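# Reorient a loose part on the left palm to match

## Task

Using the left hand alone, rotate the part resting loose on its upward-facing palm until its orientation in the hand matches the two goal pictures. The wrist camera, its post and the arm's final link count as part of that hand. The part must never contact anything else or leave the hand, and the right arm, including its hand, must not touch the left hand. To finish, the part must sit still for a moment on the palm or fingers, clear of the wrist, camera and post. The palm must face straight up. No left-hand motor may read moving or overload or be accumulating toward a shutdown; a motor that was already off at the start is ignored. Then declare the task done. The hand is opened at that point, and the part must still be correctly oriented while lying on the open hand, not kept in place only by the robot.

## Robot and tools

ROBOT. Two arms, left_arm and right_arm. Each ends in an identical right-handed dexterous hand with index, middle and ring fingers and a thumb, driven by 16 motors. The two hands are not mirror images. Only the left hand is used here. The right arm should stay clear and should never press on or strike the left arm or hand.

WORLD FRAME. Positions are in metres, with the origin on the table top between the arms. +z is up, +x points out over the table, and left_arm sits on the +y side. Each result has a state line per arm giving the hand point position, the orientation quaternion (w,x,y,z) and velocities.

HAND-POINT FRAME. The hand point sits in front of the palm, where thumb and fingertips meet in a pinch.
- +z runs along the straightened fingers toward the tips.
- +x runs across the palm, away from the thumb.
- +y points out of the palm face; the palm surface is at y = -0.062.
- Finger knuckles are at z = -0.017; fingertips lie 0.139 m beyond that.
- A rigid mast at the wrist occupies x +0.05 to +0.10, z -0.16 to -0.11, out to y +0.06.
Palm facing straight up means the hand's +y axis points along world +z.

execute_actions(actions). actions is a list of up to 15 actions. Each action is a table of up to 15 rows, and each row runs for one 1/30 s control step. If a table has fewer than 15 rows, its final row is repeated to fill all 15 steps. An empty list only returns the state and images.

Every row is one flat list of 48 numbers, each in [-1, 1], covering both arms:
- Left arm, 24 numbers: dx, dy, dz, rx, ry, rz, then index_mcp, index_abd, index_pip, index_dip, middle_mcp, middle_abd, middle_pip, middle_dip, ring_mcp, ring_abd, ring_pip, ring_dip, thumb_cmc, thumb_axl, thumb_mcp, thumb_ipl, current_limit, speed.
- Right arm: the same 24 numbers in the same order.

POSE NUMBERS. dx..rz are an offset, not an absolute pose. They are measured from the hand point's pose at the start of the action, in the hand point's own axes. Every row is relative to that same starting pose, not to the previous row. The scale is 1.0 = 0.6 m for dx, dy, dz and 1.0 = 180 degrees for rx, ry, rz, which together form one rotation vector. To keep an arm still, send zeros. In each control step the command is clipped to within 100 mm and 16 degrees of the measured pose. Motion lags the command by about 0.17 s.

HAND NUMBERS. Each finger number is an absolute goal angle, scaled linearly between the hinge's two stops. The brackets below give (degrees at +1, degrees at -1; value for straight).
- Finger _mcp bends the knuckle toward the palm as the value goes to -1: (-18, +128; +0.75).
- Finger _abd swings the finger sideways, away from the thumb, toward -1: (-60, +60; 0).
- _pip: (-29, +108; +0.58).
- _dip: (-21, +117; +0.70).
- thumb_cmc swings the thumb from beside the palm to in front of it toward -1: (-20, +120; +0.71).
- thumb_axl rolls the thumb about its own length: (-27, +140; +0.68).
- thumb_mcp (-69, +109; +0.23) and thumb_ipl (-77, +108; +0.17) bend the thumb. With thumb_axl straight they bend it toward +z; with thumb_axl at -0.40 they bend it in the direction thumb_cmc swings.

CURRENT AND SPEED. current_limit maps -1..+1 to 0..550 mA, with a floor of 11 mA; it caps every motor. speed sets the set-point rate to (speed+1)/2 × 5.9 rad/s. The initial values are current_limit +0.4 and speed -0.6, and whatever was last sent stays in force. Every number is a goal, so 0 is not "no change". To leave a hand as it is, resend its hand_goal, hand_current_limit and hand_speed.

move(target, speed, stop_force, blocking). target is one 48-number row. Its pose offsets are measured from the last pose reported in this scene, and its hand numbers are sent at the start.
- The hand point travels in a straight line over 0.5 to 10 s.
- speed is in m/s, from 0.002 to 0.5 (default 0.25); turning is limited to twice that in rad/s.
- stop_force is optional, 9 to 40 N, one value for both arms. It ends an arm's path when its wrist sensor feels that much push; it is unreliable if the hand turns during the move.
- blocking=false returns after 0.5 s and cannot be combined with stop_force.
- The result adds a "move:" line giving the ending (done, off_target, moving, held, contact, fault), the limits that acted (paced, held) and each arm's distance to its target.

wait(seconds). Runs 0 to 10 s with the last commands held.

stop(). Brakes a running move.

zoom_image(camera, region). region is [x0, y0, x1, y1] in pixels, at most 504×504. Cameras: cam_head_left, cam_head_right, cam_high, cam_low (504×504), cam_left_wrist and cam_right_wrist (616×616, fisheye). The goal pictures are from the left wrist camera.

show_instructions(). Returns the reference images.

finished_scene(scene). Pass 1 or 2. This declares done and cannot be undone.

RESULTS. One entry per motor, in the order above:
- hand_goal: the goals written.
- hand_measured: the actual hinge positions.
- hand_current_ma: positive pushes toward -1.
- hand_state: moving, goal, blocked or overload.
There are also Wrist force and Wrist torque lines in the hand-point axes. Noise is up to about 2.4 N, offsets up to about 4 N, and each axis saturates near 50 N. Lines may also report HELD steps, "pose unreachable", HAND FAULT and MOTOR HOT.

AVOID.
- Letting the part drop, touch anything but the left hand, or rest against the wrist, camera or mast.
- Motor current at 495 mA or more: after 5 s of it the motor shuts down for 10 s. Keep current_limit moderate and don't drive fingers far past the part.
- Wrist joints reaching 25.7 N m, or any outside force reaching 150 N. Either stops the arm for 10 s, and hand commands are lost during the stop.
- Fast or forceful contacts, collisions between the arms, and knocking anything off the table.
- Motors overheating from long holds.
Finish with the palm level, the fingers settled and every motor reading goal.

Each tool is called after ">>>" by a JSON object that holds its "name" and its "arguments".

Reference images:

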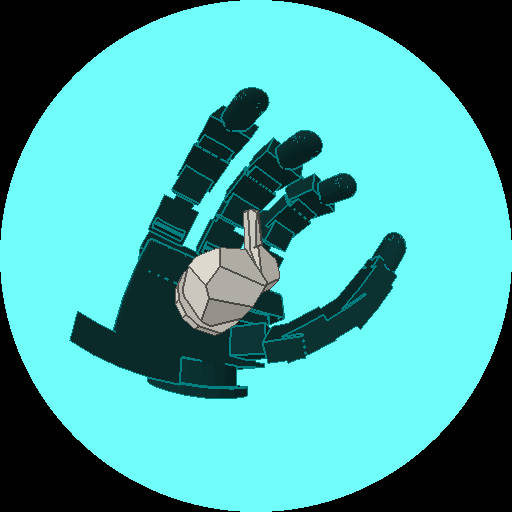

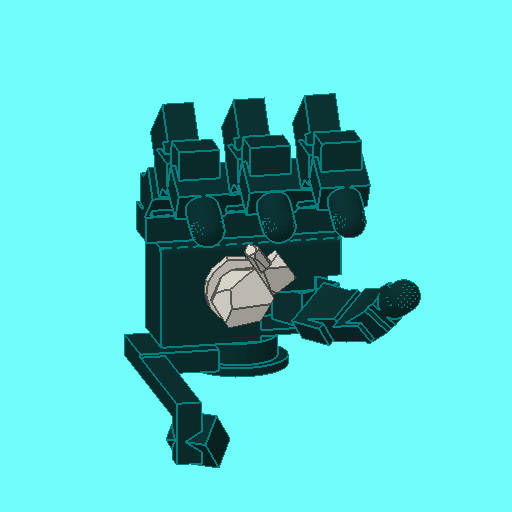

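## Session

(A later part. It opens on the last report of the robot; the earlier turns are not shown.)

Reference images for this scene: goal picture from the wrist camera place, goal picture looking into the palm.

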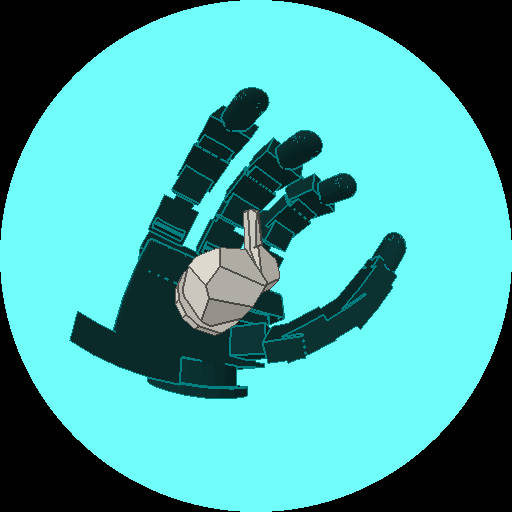

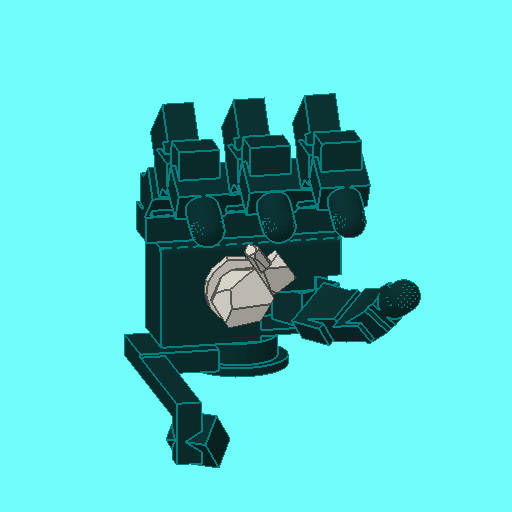

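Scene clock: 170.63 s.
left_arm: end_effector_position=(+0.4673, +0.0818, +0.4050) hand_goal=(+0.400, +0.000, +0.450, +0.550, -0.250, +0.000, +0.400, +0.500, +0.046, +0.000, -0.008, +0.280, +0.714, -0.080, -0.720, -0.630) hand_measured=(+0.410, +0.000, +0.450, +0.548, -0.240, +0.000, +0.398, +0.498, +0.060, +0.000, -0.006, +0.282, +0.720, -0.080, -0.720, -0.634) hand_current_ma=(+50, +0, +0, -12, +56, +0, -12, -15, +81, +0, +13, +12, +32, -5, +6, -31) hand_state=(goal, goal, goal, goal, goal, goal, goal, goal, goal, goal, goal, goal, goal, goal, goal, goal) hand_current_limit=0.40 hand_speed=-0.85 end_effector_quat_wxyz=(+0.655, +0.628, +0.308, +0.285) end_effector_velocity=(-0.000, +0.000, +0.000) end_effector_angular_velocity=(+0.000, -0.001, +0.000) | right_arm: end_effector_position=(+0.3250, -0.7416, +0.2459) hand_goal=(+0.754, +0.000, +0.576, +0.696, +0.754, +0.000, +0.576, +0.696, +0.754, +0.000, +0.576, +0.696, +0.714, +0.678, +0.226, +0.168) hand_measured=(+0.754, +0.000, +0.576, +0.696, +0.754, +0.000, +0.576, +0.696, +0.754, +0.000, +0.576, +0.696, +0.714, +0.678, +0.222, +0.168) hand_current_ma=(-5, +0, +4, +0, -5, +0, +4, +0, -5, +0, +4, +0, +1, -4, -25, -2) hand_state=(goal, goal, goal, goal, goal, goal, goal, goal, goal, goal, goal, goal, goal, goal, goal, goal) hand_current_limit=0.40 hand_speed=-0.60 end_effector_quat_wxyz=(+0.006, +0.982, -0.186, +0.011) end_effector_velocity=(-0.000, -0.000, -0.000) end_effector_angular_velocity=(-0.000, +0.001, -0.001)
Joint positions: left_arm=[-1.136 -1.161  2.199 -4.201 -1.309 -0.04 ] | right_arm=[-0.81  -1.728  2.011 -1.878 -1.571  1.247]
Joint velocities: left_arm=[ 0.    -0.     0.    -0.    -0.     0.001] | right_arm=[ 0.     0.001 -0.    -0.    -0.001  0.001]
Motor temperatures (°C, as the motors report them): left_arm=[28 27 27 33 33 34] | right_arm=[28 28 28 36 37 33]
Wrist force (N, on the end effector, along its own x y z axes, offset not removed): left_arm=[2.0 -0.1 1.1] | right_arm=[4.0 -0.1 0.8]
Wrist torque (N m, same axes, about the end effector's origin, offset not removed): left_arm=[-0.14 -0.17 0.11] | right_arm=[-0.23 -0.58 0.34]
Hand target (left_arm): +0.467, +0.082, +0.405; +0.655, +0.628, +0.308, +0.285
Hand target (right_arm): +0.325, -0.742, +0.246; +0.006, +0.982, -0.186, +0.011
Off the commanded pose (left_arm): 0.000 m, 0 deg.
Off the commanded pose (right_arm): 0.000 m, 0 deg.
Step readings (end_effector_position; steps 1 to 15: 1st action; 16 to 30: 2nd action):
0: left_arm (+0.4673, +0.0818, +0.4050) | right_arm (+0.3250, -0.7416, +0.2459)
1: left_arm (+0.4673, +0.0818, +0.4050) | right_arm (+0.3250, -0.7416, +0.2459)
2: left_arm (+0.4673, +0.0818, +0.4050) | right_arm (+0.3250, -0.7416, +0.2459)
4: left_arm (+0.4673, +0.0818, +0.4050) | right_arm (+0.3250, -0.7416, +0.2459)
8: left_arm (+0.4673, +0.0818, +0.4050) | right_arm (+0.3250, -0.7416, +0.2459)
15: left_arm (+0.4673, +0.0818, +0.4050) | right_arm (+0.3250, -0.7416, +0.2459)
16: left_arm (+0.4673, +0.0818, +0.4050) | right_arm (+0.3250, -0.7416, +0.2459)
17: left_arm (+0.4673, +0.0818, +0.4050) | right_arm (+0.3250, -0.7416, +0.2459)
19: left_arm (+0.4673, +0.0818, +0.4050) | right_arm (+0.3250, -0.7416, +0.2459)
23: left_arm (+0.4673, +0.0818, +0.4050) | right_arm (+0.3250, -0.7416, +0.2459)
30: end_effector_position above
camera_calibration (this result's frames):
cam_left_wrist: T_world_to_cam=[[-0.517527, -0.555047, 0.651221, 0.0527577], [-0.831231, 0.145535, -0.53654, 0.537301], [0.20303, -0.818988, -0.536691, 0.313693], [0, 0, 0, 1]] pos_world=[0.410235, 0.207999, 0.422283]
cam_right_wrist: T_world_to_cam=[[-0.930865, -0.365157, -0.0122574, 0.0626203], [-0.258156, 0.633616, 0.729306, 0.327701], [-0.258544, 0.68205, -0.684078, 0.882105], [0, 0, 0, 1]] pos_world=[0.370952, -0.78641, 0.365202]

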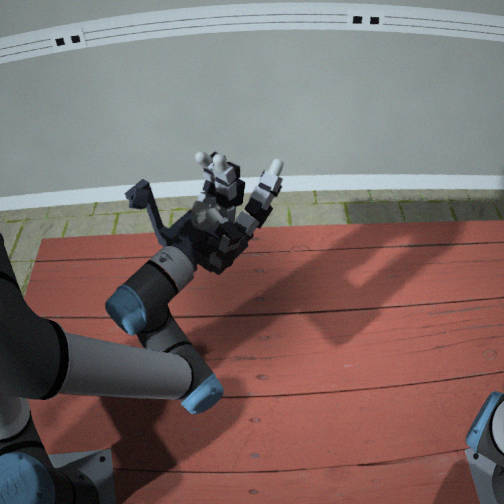

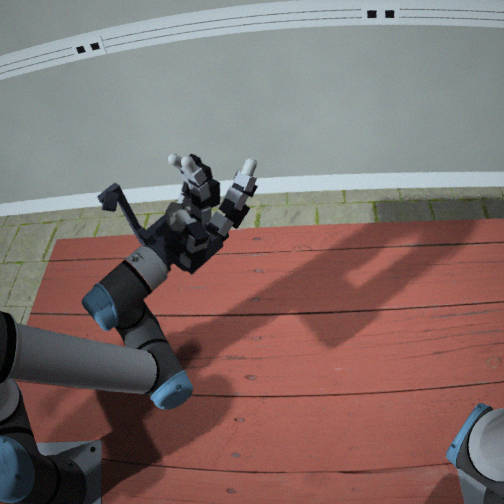

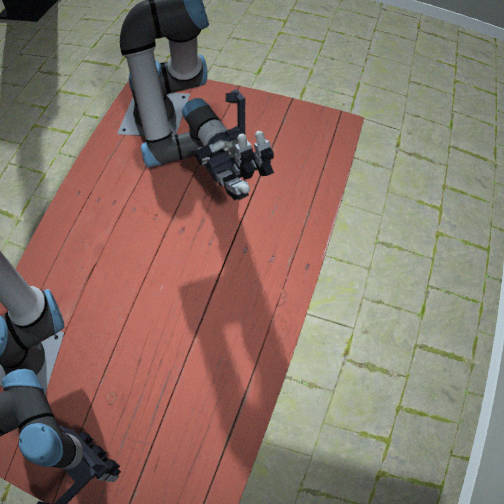

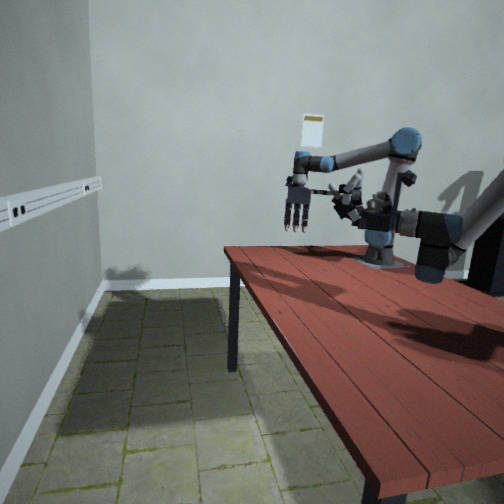

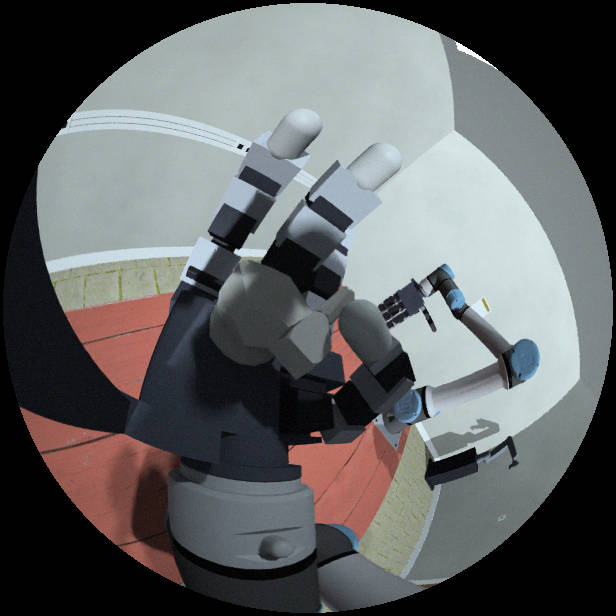

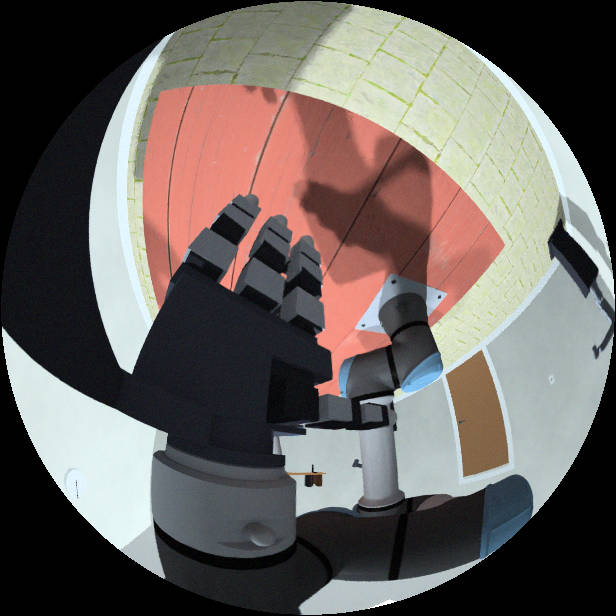

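>>> {"name": "execute_actions", "arguments": {"actions": [[[0,0,0,0,0,0, 0.4,0,0.45,0.55, -0.25,0,0.4,0.5, 0.046,0,-0.008,0.28, 0.714,-0.015,-0.75,-0.545, 0.4,-0.85, 0,0,0,0,0,0, 0.754,0,0.576,0.696,0.754,0,0.576,0.696,0.754,0,0.576,0.696,0.714,0.678,0.226,0.168,0.4,-0.6]],[[0,0,0,0,0,0, 0.4,0,0.45,0.55, -0.25,0,0.4,0.5, 0.046,0,-0.008,0.28, 0.714,0.05,-0.785,-0.46, 0.4,-0.85, 0,0,0,0,0,0, 0.754,0,0.576,0.696,0.754,0,0.576,0.696,0.754,0,0.576,0.696,0.714,0.678,0.226,0.168,0.4,-0.6]]]}}

>>> {"name": "zoom_image", "arguments": {"camera": "cam_high", "region": [185, 115, 265, 195]}}

>>> {"name": "zoom_image", "arguments": {"camera": "cam_left_wrist", "region": [180, 220, 460, 460]}}

Scene clock: 179.27 s.
left_arm: end_effector_position=(+0.4673, +0.0818, +0.4050) hand_goal=(+0.400, +0.000, +0.450, +0.550, -0.250, +0.000, +0.400, +0.500, +0.046, +0.000, -0.008, +0.280, +0.714, +0.050, -0.784, -0.460) hand_measured=(+0.410, +0.000, +0.450, +0.548, -0.240, +0.000, +0.398, +0.498, +0.060, +0.000, -0.006, +0.282, +0.704, +0.000, -0.758, -0.464) hand_current_ma=(+50, +0, +0, -12, +56, +0, -12, -15, +81, +0, +13, +12, -51, -347, +170, -30) hand_state=(goal, goal, goal, goal, goal, goal, goal, goal, goal, goal, goal, goal, goal, blocked, blocked, goal) hand_current_limit=0.40 hand_speed=-0.85 end_effector_quat_wxyz=(+0.655, +0.628, +0.308, +0.285) end_effector_velocity=(-0.000, -0.000, -0.000) end_effector_angular_velocity=(-0.000, +0.001, -0.000) | right_arm: end_effector_position=(+0.3250, -0.7416, +0.2459) hand_goal=(+0.754, +0.000, +0.576, +0.696, +0.754, +0.000, +0.576, +0.696, +0.754, +0.000, +0.576, +0.696, +0.714, +0.678, +0.226, +0.168) hand_measured=(+0.754, +0.000, +0.576, +0.696, +0.754, +0.000, +0.576, +0.696, +0.754, +0.000, +0.576, +0.696, +0.714, +0.678, +0.222, +0.168) hand_current_ma=(-5, +0, +4, +0, -5, +0, +4, +0, -5, +0, +4, +0, +1, -4, -25, -2) hand_state=(goal, goal, goal, goal, goal, goal, goal, goal, goal, goal, goal, goal, goal, goal, goal, goal) hand_current_limit=0.40 hand_speed=-0.60 end_effector_quat_wxyz=(+0.006, +0.982, -0.186, +0.011) end_effector_velocity=(+0.000, +0.000, -0.000) end_effector_angular_velocity=(+0.001, -0.001, -0.000)
Joint positions: left_arm=[-1.136 -1.161  2.199 -4.201 -1.309 -0.04 ] | right_arm=[-0.81  -1.728  2.011 -1.878 -1.571  1.247]
Joint velocities: left_arm=[-0.     0.     0.     0.     0.    -0.001] | right_arm=[ 0.     0.     0.    -0.     0.002  0.   ]
Motor temperatures (°C, as the motors report them): left_arm=[28 27 27 33 33 34] | right_arm=[28 28 28 36 37 33]
Wrist force (N, on the end effector, along its own x y z axes, offset not removed): left_arm=[2.0 -0.6 0.8] | right_arm=[4.1 0.6 2.3]
Wrist torque (N m, same axes, about the end effector's origin, offset not removed): left_arm=[-0.20 -0.01 0.08] | right_arm=[-0.31 -0.57 0.33]
Hand target (left_arm): +0.467, +0.082, +0.405; +0.655, +0.628, +0.308, +0.285
Hand target (right_arm): +0.325, -0.742, +0.246; +0.006, +0.982, -0.186, +0.011
Off the commanded pose (left_arm): 0.000 m, 0 deg.
Off the commanded pose (right_arm): 0.000 m, 0 deg.
Step readings (end_effector_position; steps 1 to 15: 1st action; 16 to 30: 2nd action):
0: left_arm (+0.4673, +0.0818, +0.4050) | right_arm (+0.3250, -0.7416, +0.2459)
1: left_arm (+0.4673, +0.0818, +0.4050) | right_arm (+0.3250, -0.7416, +0.2459)
2: left_arm (+0.4673, +0.0818, +0.4050) | right_arm (+0.3250, -0.7416, +0.2459)
4: left_arm (+0.4673, +0.0818, +0.4050) | right_arm (+0.3250, -0.7416, +0.2459)
8: left_arm (+0.4673, +0.0818, +0.4050) | right_arm (+0.3250, -0.7416, +0.2459)
15: left_arm (+0.4673, +0.0818, +0.4050) | right_arm (+0.3250, -0.7416, +0.2459)
16: left_arm (+0.4673, +0.0818, +0.4050) | right_arm (+0.3250, -0.7416, +0.2459)
17: left_arm (+0.4673, +0.0818, +0.4050) | right_arm (+0.3250, -0.7416, +0.2459)
19: left_arm (+0.4673, +0.0818, +0.4050) | right_arm (+0.3250, -0.7416, +0.2459)
23: left_arm (+0.4673, +0.0818, +0.4050) | right_arm (+0.3250, -0.7416, +0.2459)
30: end_effector_position above
camera_calibration (this result's frames):
cam_left_wrist: T_world_to_cam=[[-0.517527, -0.555048, 0.651221, 0.0527577], [-0.831231, 0.145535, -0.53654, 0.537301], [0.20303, -0.818988, -0.536691, 0.313693], [0, 0, 0, 1]] pos_world=[0.410235, 0.207999, 0.422283]
cam_right_wrist: T_world_to_cam=[[-0.930865, -0.365157, -0.0122575, 0.0626204], [-0.258156, 0.633616, 0.729306, 0.327701], [-0.258544, 0.68205, -0.684078, 0.882105], [0, 0, 0, 1]] pos_world=[0.370952, -0.786409, 0.365202]

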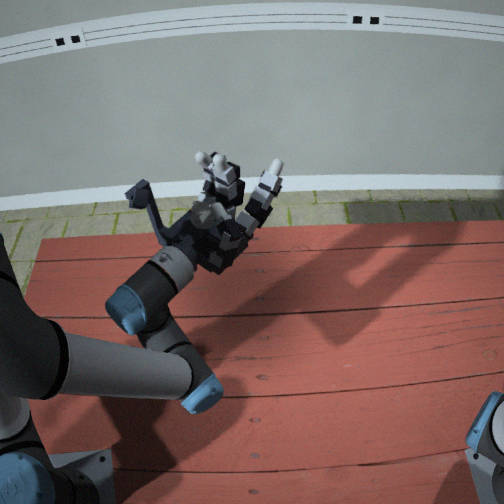

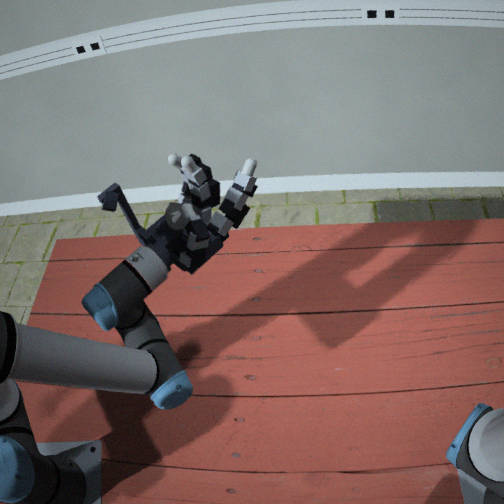

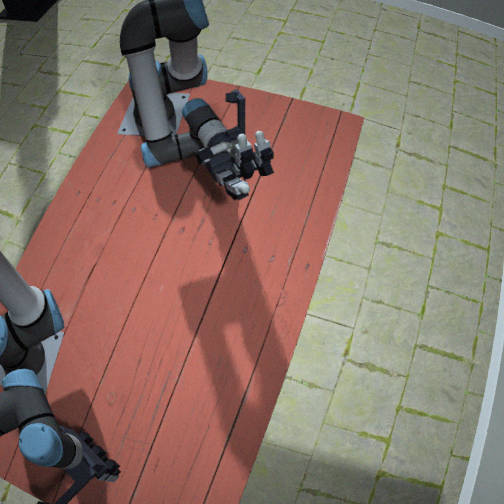

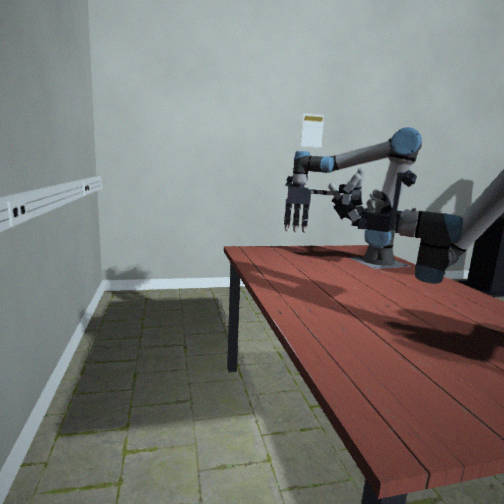

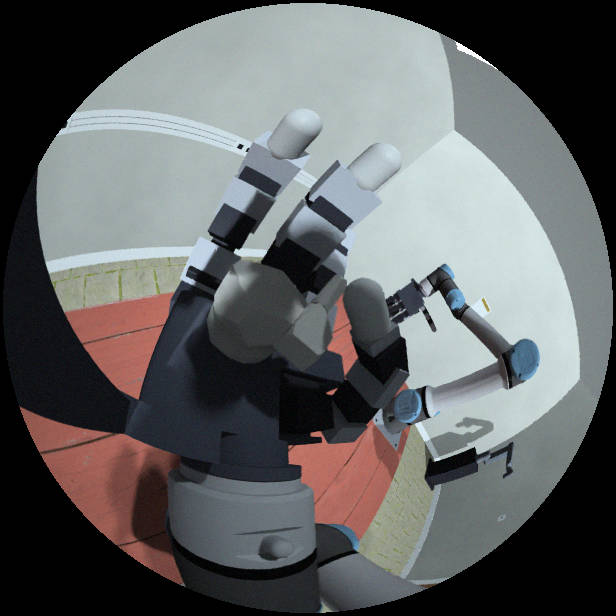

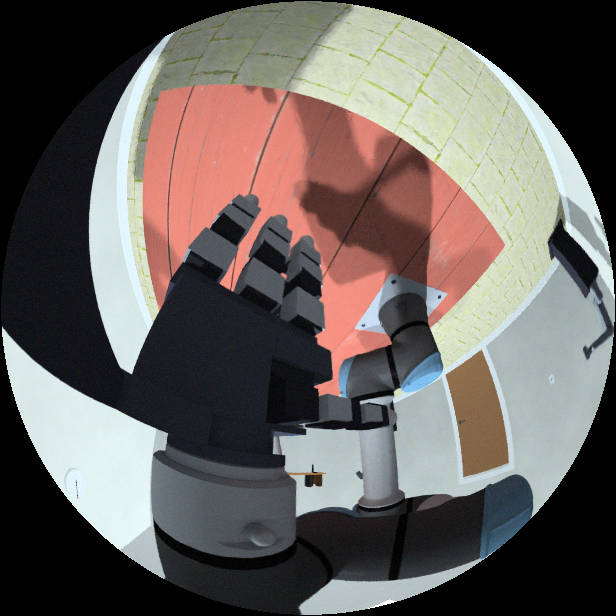

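Region (185, 115, 265, 195) of cam_high's 504x504 image, scaled by 6.300, with more detail than that image has.

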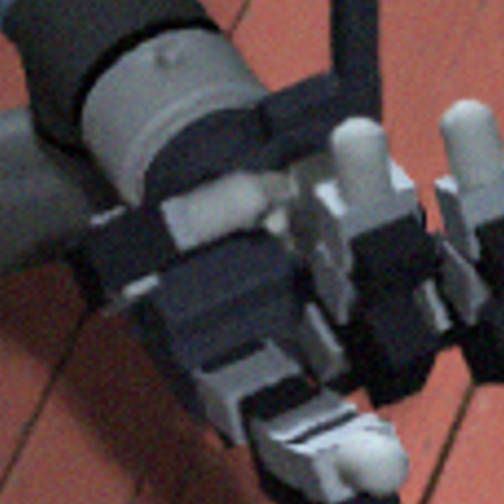

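Region (180, 220, 460, 460) of cam_left_wrist's 616x616 image, scaled by 1.800, with more detail than that image has; it fills the top 432 rows of this view, and the rest is white.

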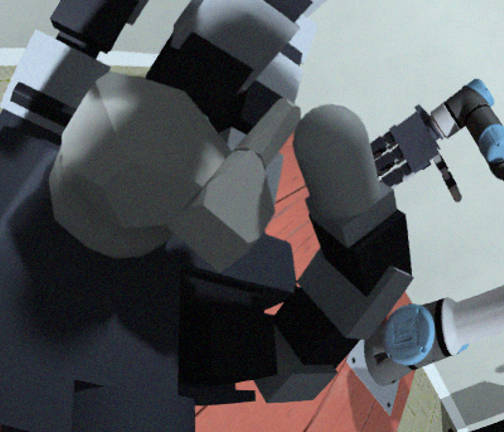

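>>> {"name": "execute_actions", "arguments": {"actions": [[[0,0,0,0,0,0, 0.4,0,0.45,0.55, 0.3,0,0.45,0.55, 0.41,-0.47,-0.88,-0.32, 0.6,-0.5,-0.28,-0.9, 0.4,-0.3, 0,0,0,0,0,0, 0.754,0,0.576,0.696,0.754,0,0.576,0.696,0.754,0,0.576,0.696,0.714,0.678,0.226,0.168,0.4,-0.6]],[[0,0,0,0,0,0, 0.4,0,0.45,0.55, 0.3,0,0.45,0.55, 0.41,-0.47,-0.88,-0.32, 0.6,-0.5,-0.28,-0.9, 0.4,-0.3, 0,0,0,0,0,0, 0.754,0,0.576,0.696,0.754,0,0.576,0.696,0.754,0,0.576,0.696,0.714,0.678,0.226,0.168,0.4,-0.6]]]}}

>>> {"name": "zoom_image", "arguments": {"camera": "cam_high", "region": [185, 115, 275, 205]}}

>>> {"name": "zoom_image", "arguments": {"camera": "cam_left_wrist", "region": [150, 170, 430, 450]}}

Scene clock: 227.10 s.
left_arm: end_effector_position=(+0.4673, +0.0818, +0.4050) hand_goal=(+0.400, +0.000, +0.450, +0.550, +0.300, +0.000, +0.450, +0.550, +0.410, -0.470, -0.880, -0.320, +0.600, -0.500, -0.280, -0.900) hand_measured=(+0.410, +0.000, +0.450, +0.548, +0.308, +0.000, +0.450, +0.548, +0.416, -0.468, -0.878, -0.318, +0.610, -0.498, -0.282, -0.900) hand_current_ma=(+50, +0, +0, -12, +44, +0, +1, -12, +29, +11, +5, +11, +49, +10, -9, +4) hand_state=(goal, goal, goal, goal, goal, goal, goal, goal, goal, goal, goal, goal, goal, goal, goal, goal) hand_current_limit=0.40 hand_speed=-0.30 end_effector_quat_wxyz=(+0.655, +0.628, +0.308, +0.285) end_effector_velocity=(+0.000, +0.001, +0.000) end_effector_angular_velocity=(-0.000, +0.000, +0.001) | right_arm: end_effector_position=(+0.3250, -0.7416, +0.2459) hand_goal=(+0.754, +0.000, +0.576, +0.696, +0.754, +0.000, +0.576, +0.696, +0.754, +0.000, +0.576, +0.696, +0.714, +0.678, +0.226, +0.168) hand_measured=(+0.754, +0.000, +0.576, +0.696, +0.754, +0.000, +0.576, +0.696, +0.754, +0.000, +0.576, +0.696, +0.714, +0.678, +0.222, +0.168) hand_current_ma=(-5, +0, +4, +0, -5, +0, +4, +0, -5, +0, +4, +0, +1, -4, -25, -2) hand_state=(goal, goal, goal, goal, goal, goal, goal, goal, goal, goal, goal, goal, goal, goal, goal, goal) hand_current_limit=0.40 hand_speed=-0.60 end_effector_quat_wxyz=(+0.006, +0.982, -0.186, +0.011) end_effector_velocity=(-0.000, -0.000, -0.000) end_effector_angular_velocity=(-0.000, +0.001, +0.000)
Joint positions: left_arm=[-1.136 -1.161  2.199 -4.201 -1.309 -0.04 ] | right_arm=[-0.81  -1.728  2.011 -1.878 -1.571  1.247]
Joint velocities: left_arm=[ 0.001 -0.     0.    -0.     0.    -0.   ] | right_arm=[-0.     0.001 -0.     0.    -0.001 -0.   ]
Motor temperatures (°C, as the motors report them): left_arm=[28 27 27 33 33 34] | right_arm=[28 28 28 36 37 33]
Wrist force (N, on the end effector, along its own x y z axes, offset not removed): left_arm=[1.3 -1.5 1.1] | right_arm=[4.5 -0.1 0.5]
Wrist torque (N m, same axes, about the end effector's origin, offset not removed): left_arm=[-0.26 -0.07 -0.02] | right_arm=[-0.21 -0.66 0.46]
Hand target (left_arm): +0.467, +0.082, +0.405; +0.655, +0.628, +0.308, +0.285
Hand target (right_arm): +0.325, -0.742, +0.246; +0.006, +0.982, -0.186, +0.011
Off the commanded pose (left_arm): 0.000 m, 0 deg.
Off the commanded pose (right_arm): 0.000 m, 0 deg.
Step readings (end_effector_position; steps 1 to 15: 1st action; 16 to 30: 2nd action):
0: left_arm (+0.4673, +0.0818, +0.4050) | right_arm (+0.3250, -0.7416, +0.2459)
1: left_arm (+0.4673, +0.0818, +0.4050) | right_arm (+0.3250, -0.7416, +0.2459)
2: left_arm (+0.4673, +0.0818, +0.4050) | right_arm (+0.3250, -0.7416, +0.2459)
4: left_arm (+0.4673, +0.0818, +0.4050) | right_arm (+0.3250, -0.7416, +0.2459)
8: left_arm (+0.4673, +0.0818, +0.4050) | right_arm (+0.3250, -0.7416, +0.2459)
15: left_arm (+0.4673, +0.0818, +0.4050) | right_arm (+0.3250, -0.7416, +0.2459)
16: left_arm (+0.4673, +0.0818, +0.4050) | right_arm (+0.3250, -0.7416, +0.2459)
17: left_arm (+0.4673, +0.0818, +0.4050) | right_arm (+0.3250, -0.7416, +0.2459)
19: left_arm (+0.4673, +0.0818, +0.4050) | right_arm (+0.3250, -0.7416, +0.2459)
23: left_arm (+0.4673, +0.0818, +0.4050) | right_arm (+0.3250, -0.7416, +0.2459)
30: end_effector_position above
camera_calibration (this result's frames):
cam_left_wrist: T_world_to_cam=[[-0.517526, -0.555048, 0.651221, 0.0527577], [-0.831231, 0.145534, -0.53654, 0.537301], [0.20303, -0.818988, -0.536691, 0.313693], [0, 0, 0, 1]] pos_world=[0.410235, 0.207999, 0.422283]
cam_right_wrist: T_world_to_cam=[[-0.930865, -0.365157, -0.0122576, 0.0626201], [-0.258156, 0.633616, 0.729306, 0.327701], [-0.258544, 0.68205, -0.684078, 0.882105], [0, 0, 0, 1]] pos_world=[0.370952, -0.786409, 0.365202]

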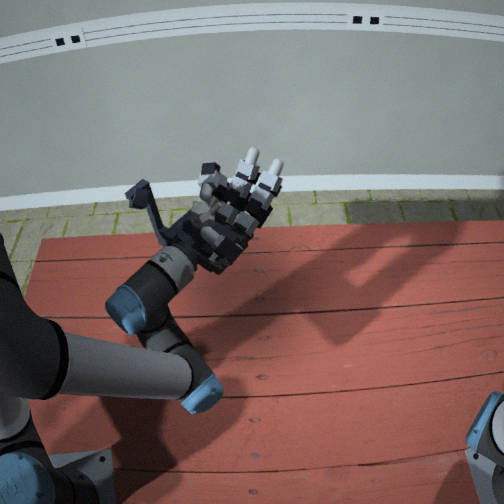

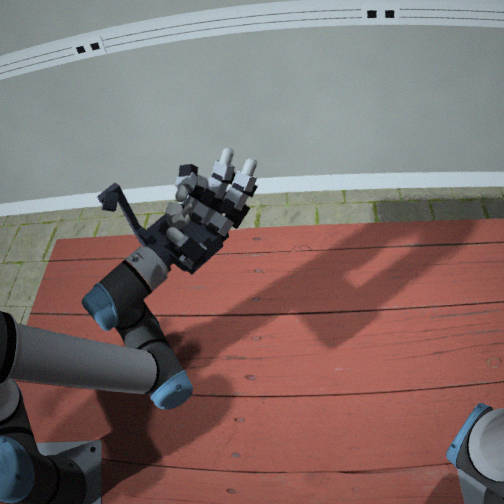

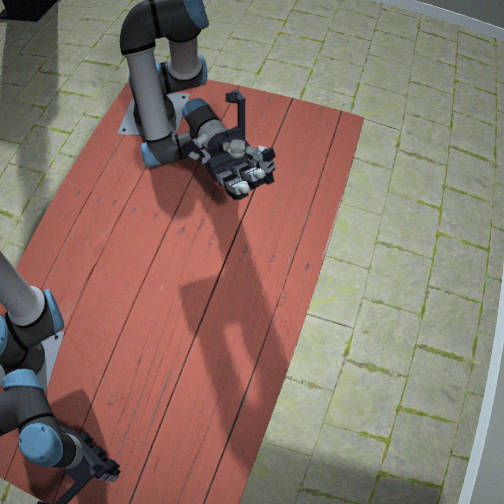

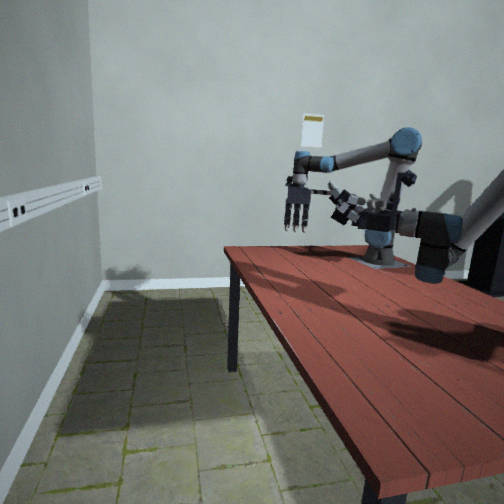

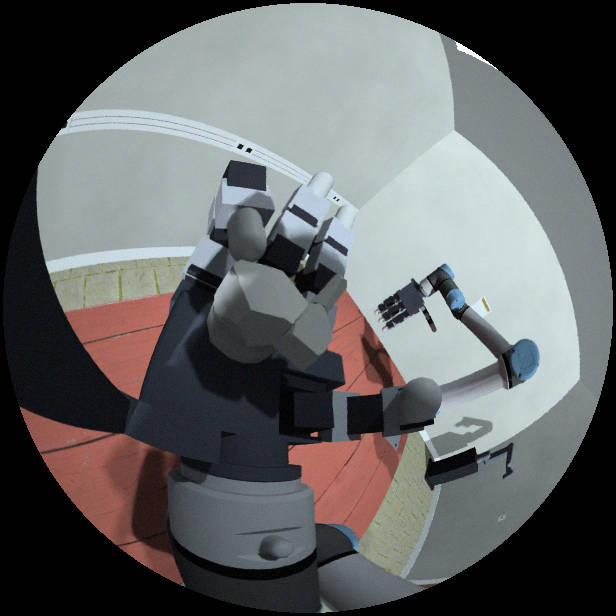

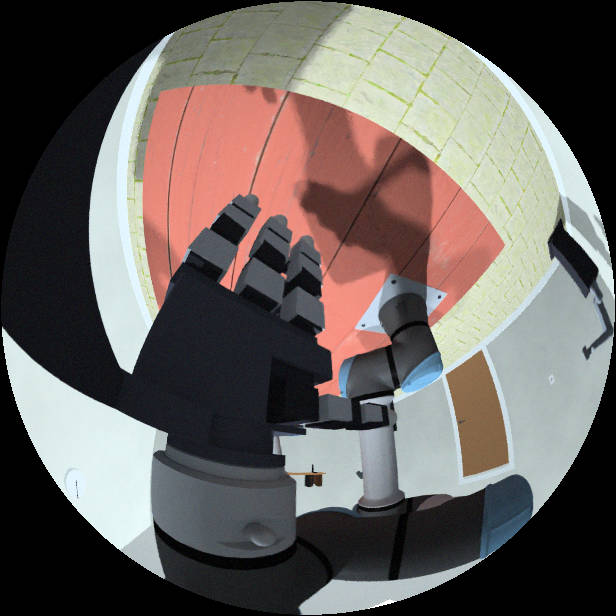

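Region (185, 115, 275, 205) of cam_high's 504x504 image, scaled by 5.600, with more detail than that image has.

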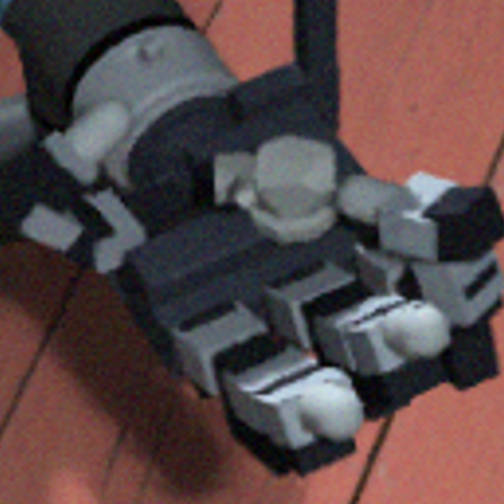

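Region (150, 170, 430, 450) of cam_left_wrist's 616x616 image, scaled by 1.800, with more detail than that image has.

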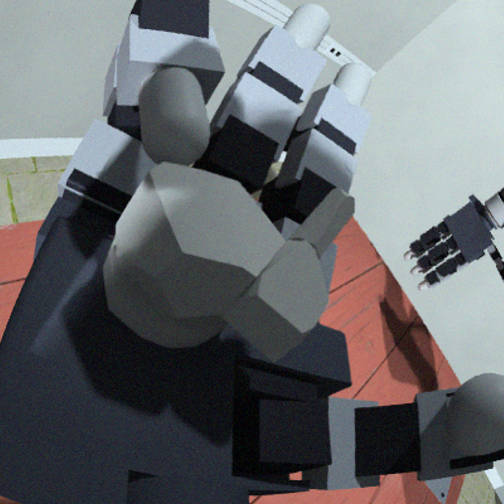

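>>> {"name": "execute_actions", "arguments": {"actions": [[[0,0,0,0,0,0, 0.4,0,0.45,0.55, 0.3,0,0.45,0.55, 0.09,-0.5,-0.85,-0.27, 0.6,-0.5,-0.28,-0.9, 0.4,-0.8, 0,0,0,0,0,0, 0.754,0,0.576,0.696,0.754,0,0.576,0.696,0.754,0,0.576,0.696,0.714,0.678,0.226,0.168,0.4,-0.6]],[[0,0,0,0,0,0, 0.4,0,0.45,0.55, 0.3,0,0.45,0.55, 0.09,-0.5,-0.84,-0.23, 0.6,-0.5,-0.28,-0.9, 0.4,-0.8, 0,0,0,0,0,0, 0.754,0,0.576,0.696,0.754,0,0.576,0.696,0.754,0,0.576,0.696,0.714,0.678,0.226,0.168,0.4,-0.6]]]}}

>>> {"name": "zoom_image", "arguments": {"camera": "cam_high", "region": [185, 115, 275, 205]}}

>>> {"name": "zoom_image", "arguments": {"camera": "cam_left_wrist", "region": [150, 170, 430, 450]}}

Scene clock: 248.13 s.
left_arm: end_effector_position=(+0.4673, +0.0818, +0.4050) hand_goal=(+0.400, +0.000, +0.450, +0.550, +0.300, +0.000, +0.450, +0.550, +0.090, -0.500, -0.840, -0.230, +0.600, -0.500, -0.280, -0.900) hand_measured=(+0.410, +0.000, +0.450, +0.548, +0.308, +0.000, +0.450, +0.548, +0.106, -0.498, -0.842, -0.232, +0.610, -0.498, -0.282, -0.900) hand_current_ma=(+50, +0, +0, -12, +44, +0, +1, -12, +85, +8, -12, -13, +49, +10, -9, +4) hand_state=(goal, goal, goal, goal, goal, goal, goal, goal, goal, goal, goal, goal, goal, goal, goal, goal) hand_current_limit=0.40 hand_speed=-0.80 end_effector_quat_wxyz=(+0.655, +0.628, +0.308, +0.285) end_effector_velocity=(-0.000, -0.000, -0.000) end_effector_angular_velocity=(+0.002, -0.001, -0.000) | right_arm: end_effector_position=(+0.3250, -0.7416, +0.2459) hand_goal=(+0.754, +0.000, +0.576, +0.696, +0.754, +0.000, +0.576, +0.696, +0.754, +0.000, +0.576, +0.696, +0.714, +0.678, +0.226, +0.168) hand_measured=(+0.754, +0.000, +0.576, +0.696, +0.754, +0.000, +0.576, +0.696, +0.754, +0.000, +0.576, +0.696, +0.714, +0.678, +0.222, +0.168) hand_current_ma=(-5, +0, +4, +0, -5, +0, +4, +0, -5, +0, +4, +0, +1, -4, -25, -2) hand_state=(goal, goal, goal, goal, goal, goal, goal, goal, goal, goal, goal, goal, goal, goal, goal, goal) hand_current_limit=0.40 hand_speed=-0.60 end_effector_quat_wxyz=(+0.006, +0.982, -0.186, +0.011) end_effector_velocity=(+0.000, +0.000, +0.000) end_effector_angular_velocity=(+0.001, -0.001, +0.000)
Joint positions: left_arm=[-1.136 -1.161  2.199 -4.201 -1.309 -0.04 ] | right_arm=[-0.81  -1.728  2.011 -1.878 -1.571  1.247]
Joint velocities: left_arm=[-0.    -0.    -0.     0.001  0.     0.002] | right_arm=[ 0.    -0.     0.     0.     0.001 -0.   ]
Motor temperatures (°C, as the motors report them): left_arm=[28 27 27 33 33 34] | right_arm=[28 28 28 36 37 33]
Wrist force (N, on the end effector, along its own x y z axes, offset not removed): left_arm=[0.6 -2.6 1.3] | right_arm=[1.9 -0.3 0.8]
Wrist torque (N m, same axes, about the end effector's origin, offset not removed): left_arm=[-0.52 0.16 -0.08] | right_arm=[-0.28 -0.18 0.26]
Hand target (left_arm): +0.467, +0.082, +0.405; +0.655, +0.628, +0.308, +0.285
Hand target (right_arm): +0.325, -0.742, +0.246; +0.006, +0.982, -0.186, +0.011
Off the commanded pose (left_arm): 0.000 m, 0 deg.
Off the commanded pose (right_arm): 0.000 m, 0 deg.
Step readings (end_effector_position; steps 1 to 15: 1st action; 16 to 30: 2nd action):
0: left_arm (+0.4673, +0.0818, +0.4050) | right_arm (+0.3250, -0.7416, +0.2459)
1: left_arm (+0.4673, +0.0818, +0.4050) | right_arm (+0.3250, -0.7416, +0.2459)
2: left_arm (+0.4673, +0.0818, +0.4050) | right_arm (+0.3250, -0.7416, +0.2459)
4: left_arm (+0.4673, +0.0818, +0.4050) | right_arm (+0.3250, -0.7416, +0.2459)
8: left_arm (+0.4673, +0.0818, +0.4050) | right_arm (+0.3250, -0.7416, +0.2459)
15: left_arm (+0.4673, +0.0818, +0.4050) | right_arm (+0.3250, -0.7416, +0.2459)
16: left_arm (+0.4673, +0.0818, +0.4050) | right_arm (+0.3250, -0.7416, +0.2459)
17: left_arm (+0.4673, +0.0818, +0.4050) | right_arm (+0.3250, -0.7416, +0.2459)
19: left_arm (+0.4673, +0.0818, +0.4050) | right_arm (+0.3250, -0.7416, +0.2459)
23: left_arm (+0.4673, +0.0818, +0.4050) | right_arm (+0.3250, -0.7416, +0.2459)
30: end_effector_position above
camera_calibration (this result's frames):
cam_left_wrist: T_world_to_cam=[[-0.517527, -0.555048, 0.65122, 0.0527579], [-0.831231, 0.145534, -0.53654, 0.537301], [0.20303, -0.818988, -0.536691, 0.313693], [0, 0, 0, 1]] pos_world=[0.410235, 0.207999, 0.422283]
cam_right_wrist: T_world_to_cam=[[-0.930865, -0.365157, -0.0122574, 0.06262], [-0.258156, 0.633615, 0.729306, 0.327701], [-0.258545, 0.68205, -0.684078, 0.882105], [0, 0, 0, 1]] pos_world=[0.370952, -0.786409, 0.365202]

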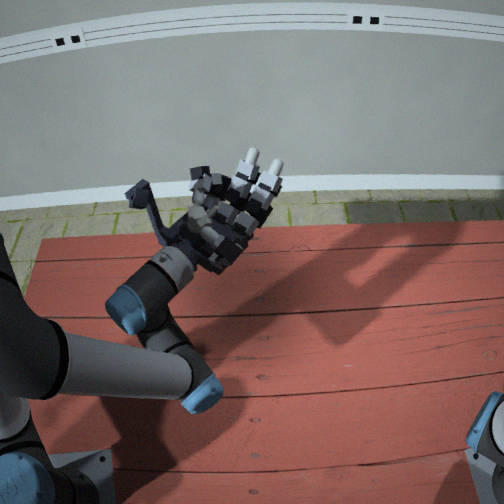

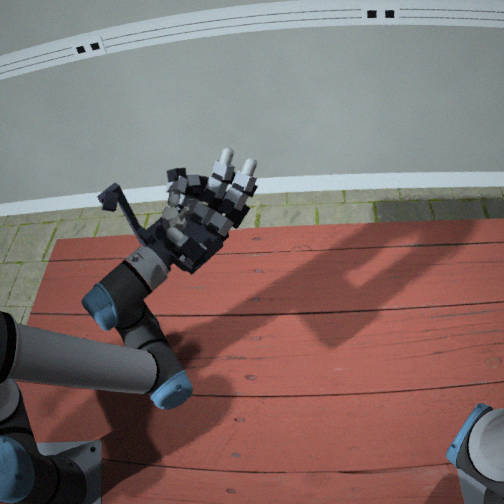

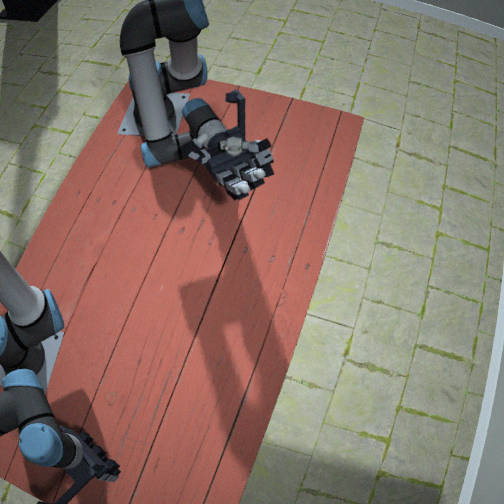

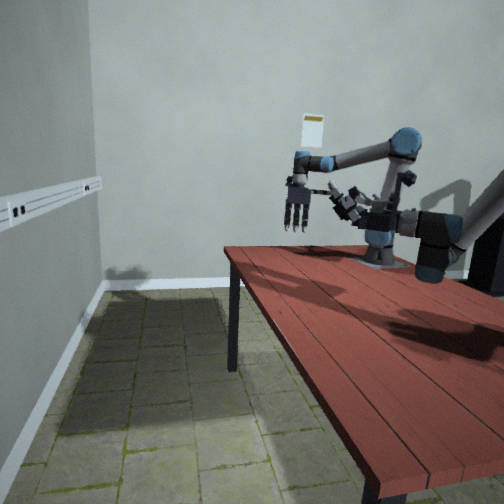

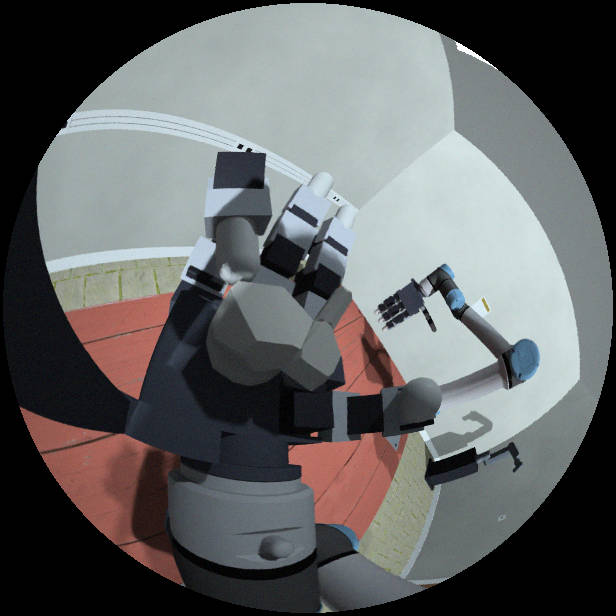

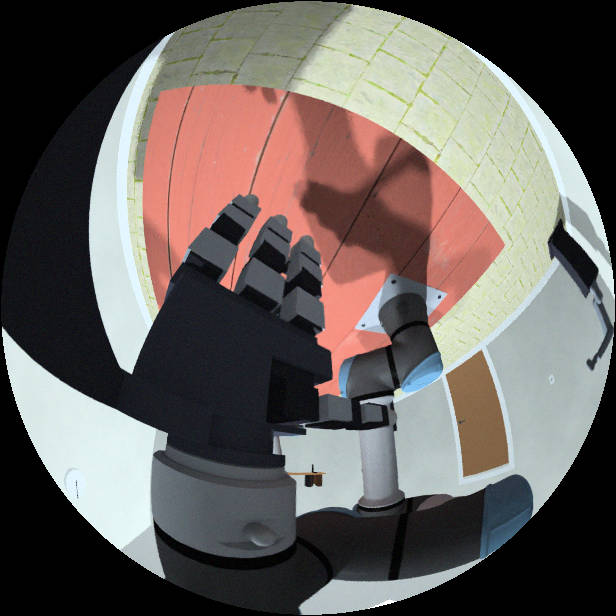

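Region (185, 115, 275, 205) of cam_high's 504x504 image, scaled by 5.600, with more detail than that image has.

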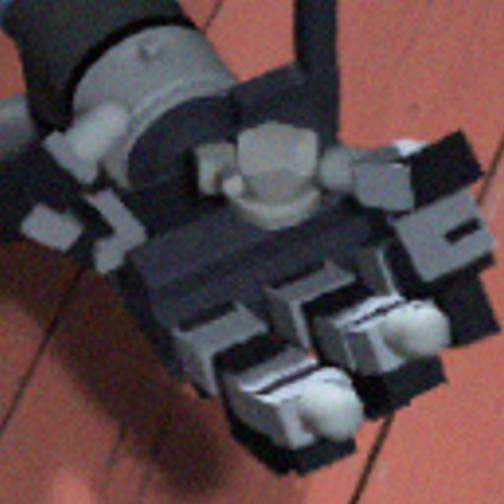

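Region (150, 170, 430, 450) of cam_left_wrist's 616x616 image, scaled by 1.800, with more detail than that image has.

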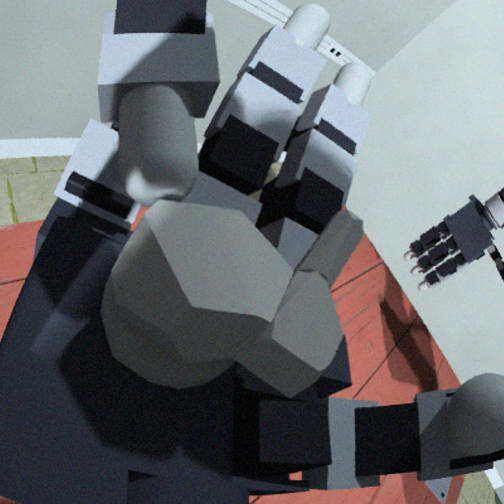

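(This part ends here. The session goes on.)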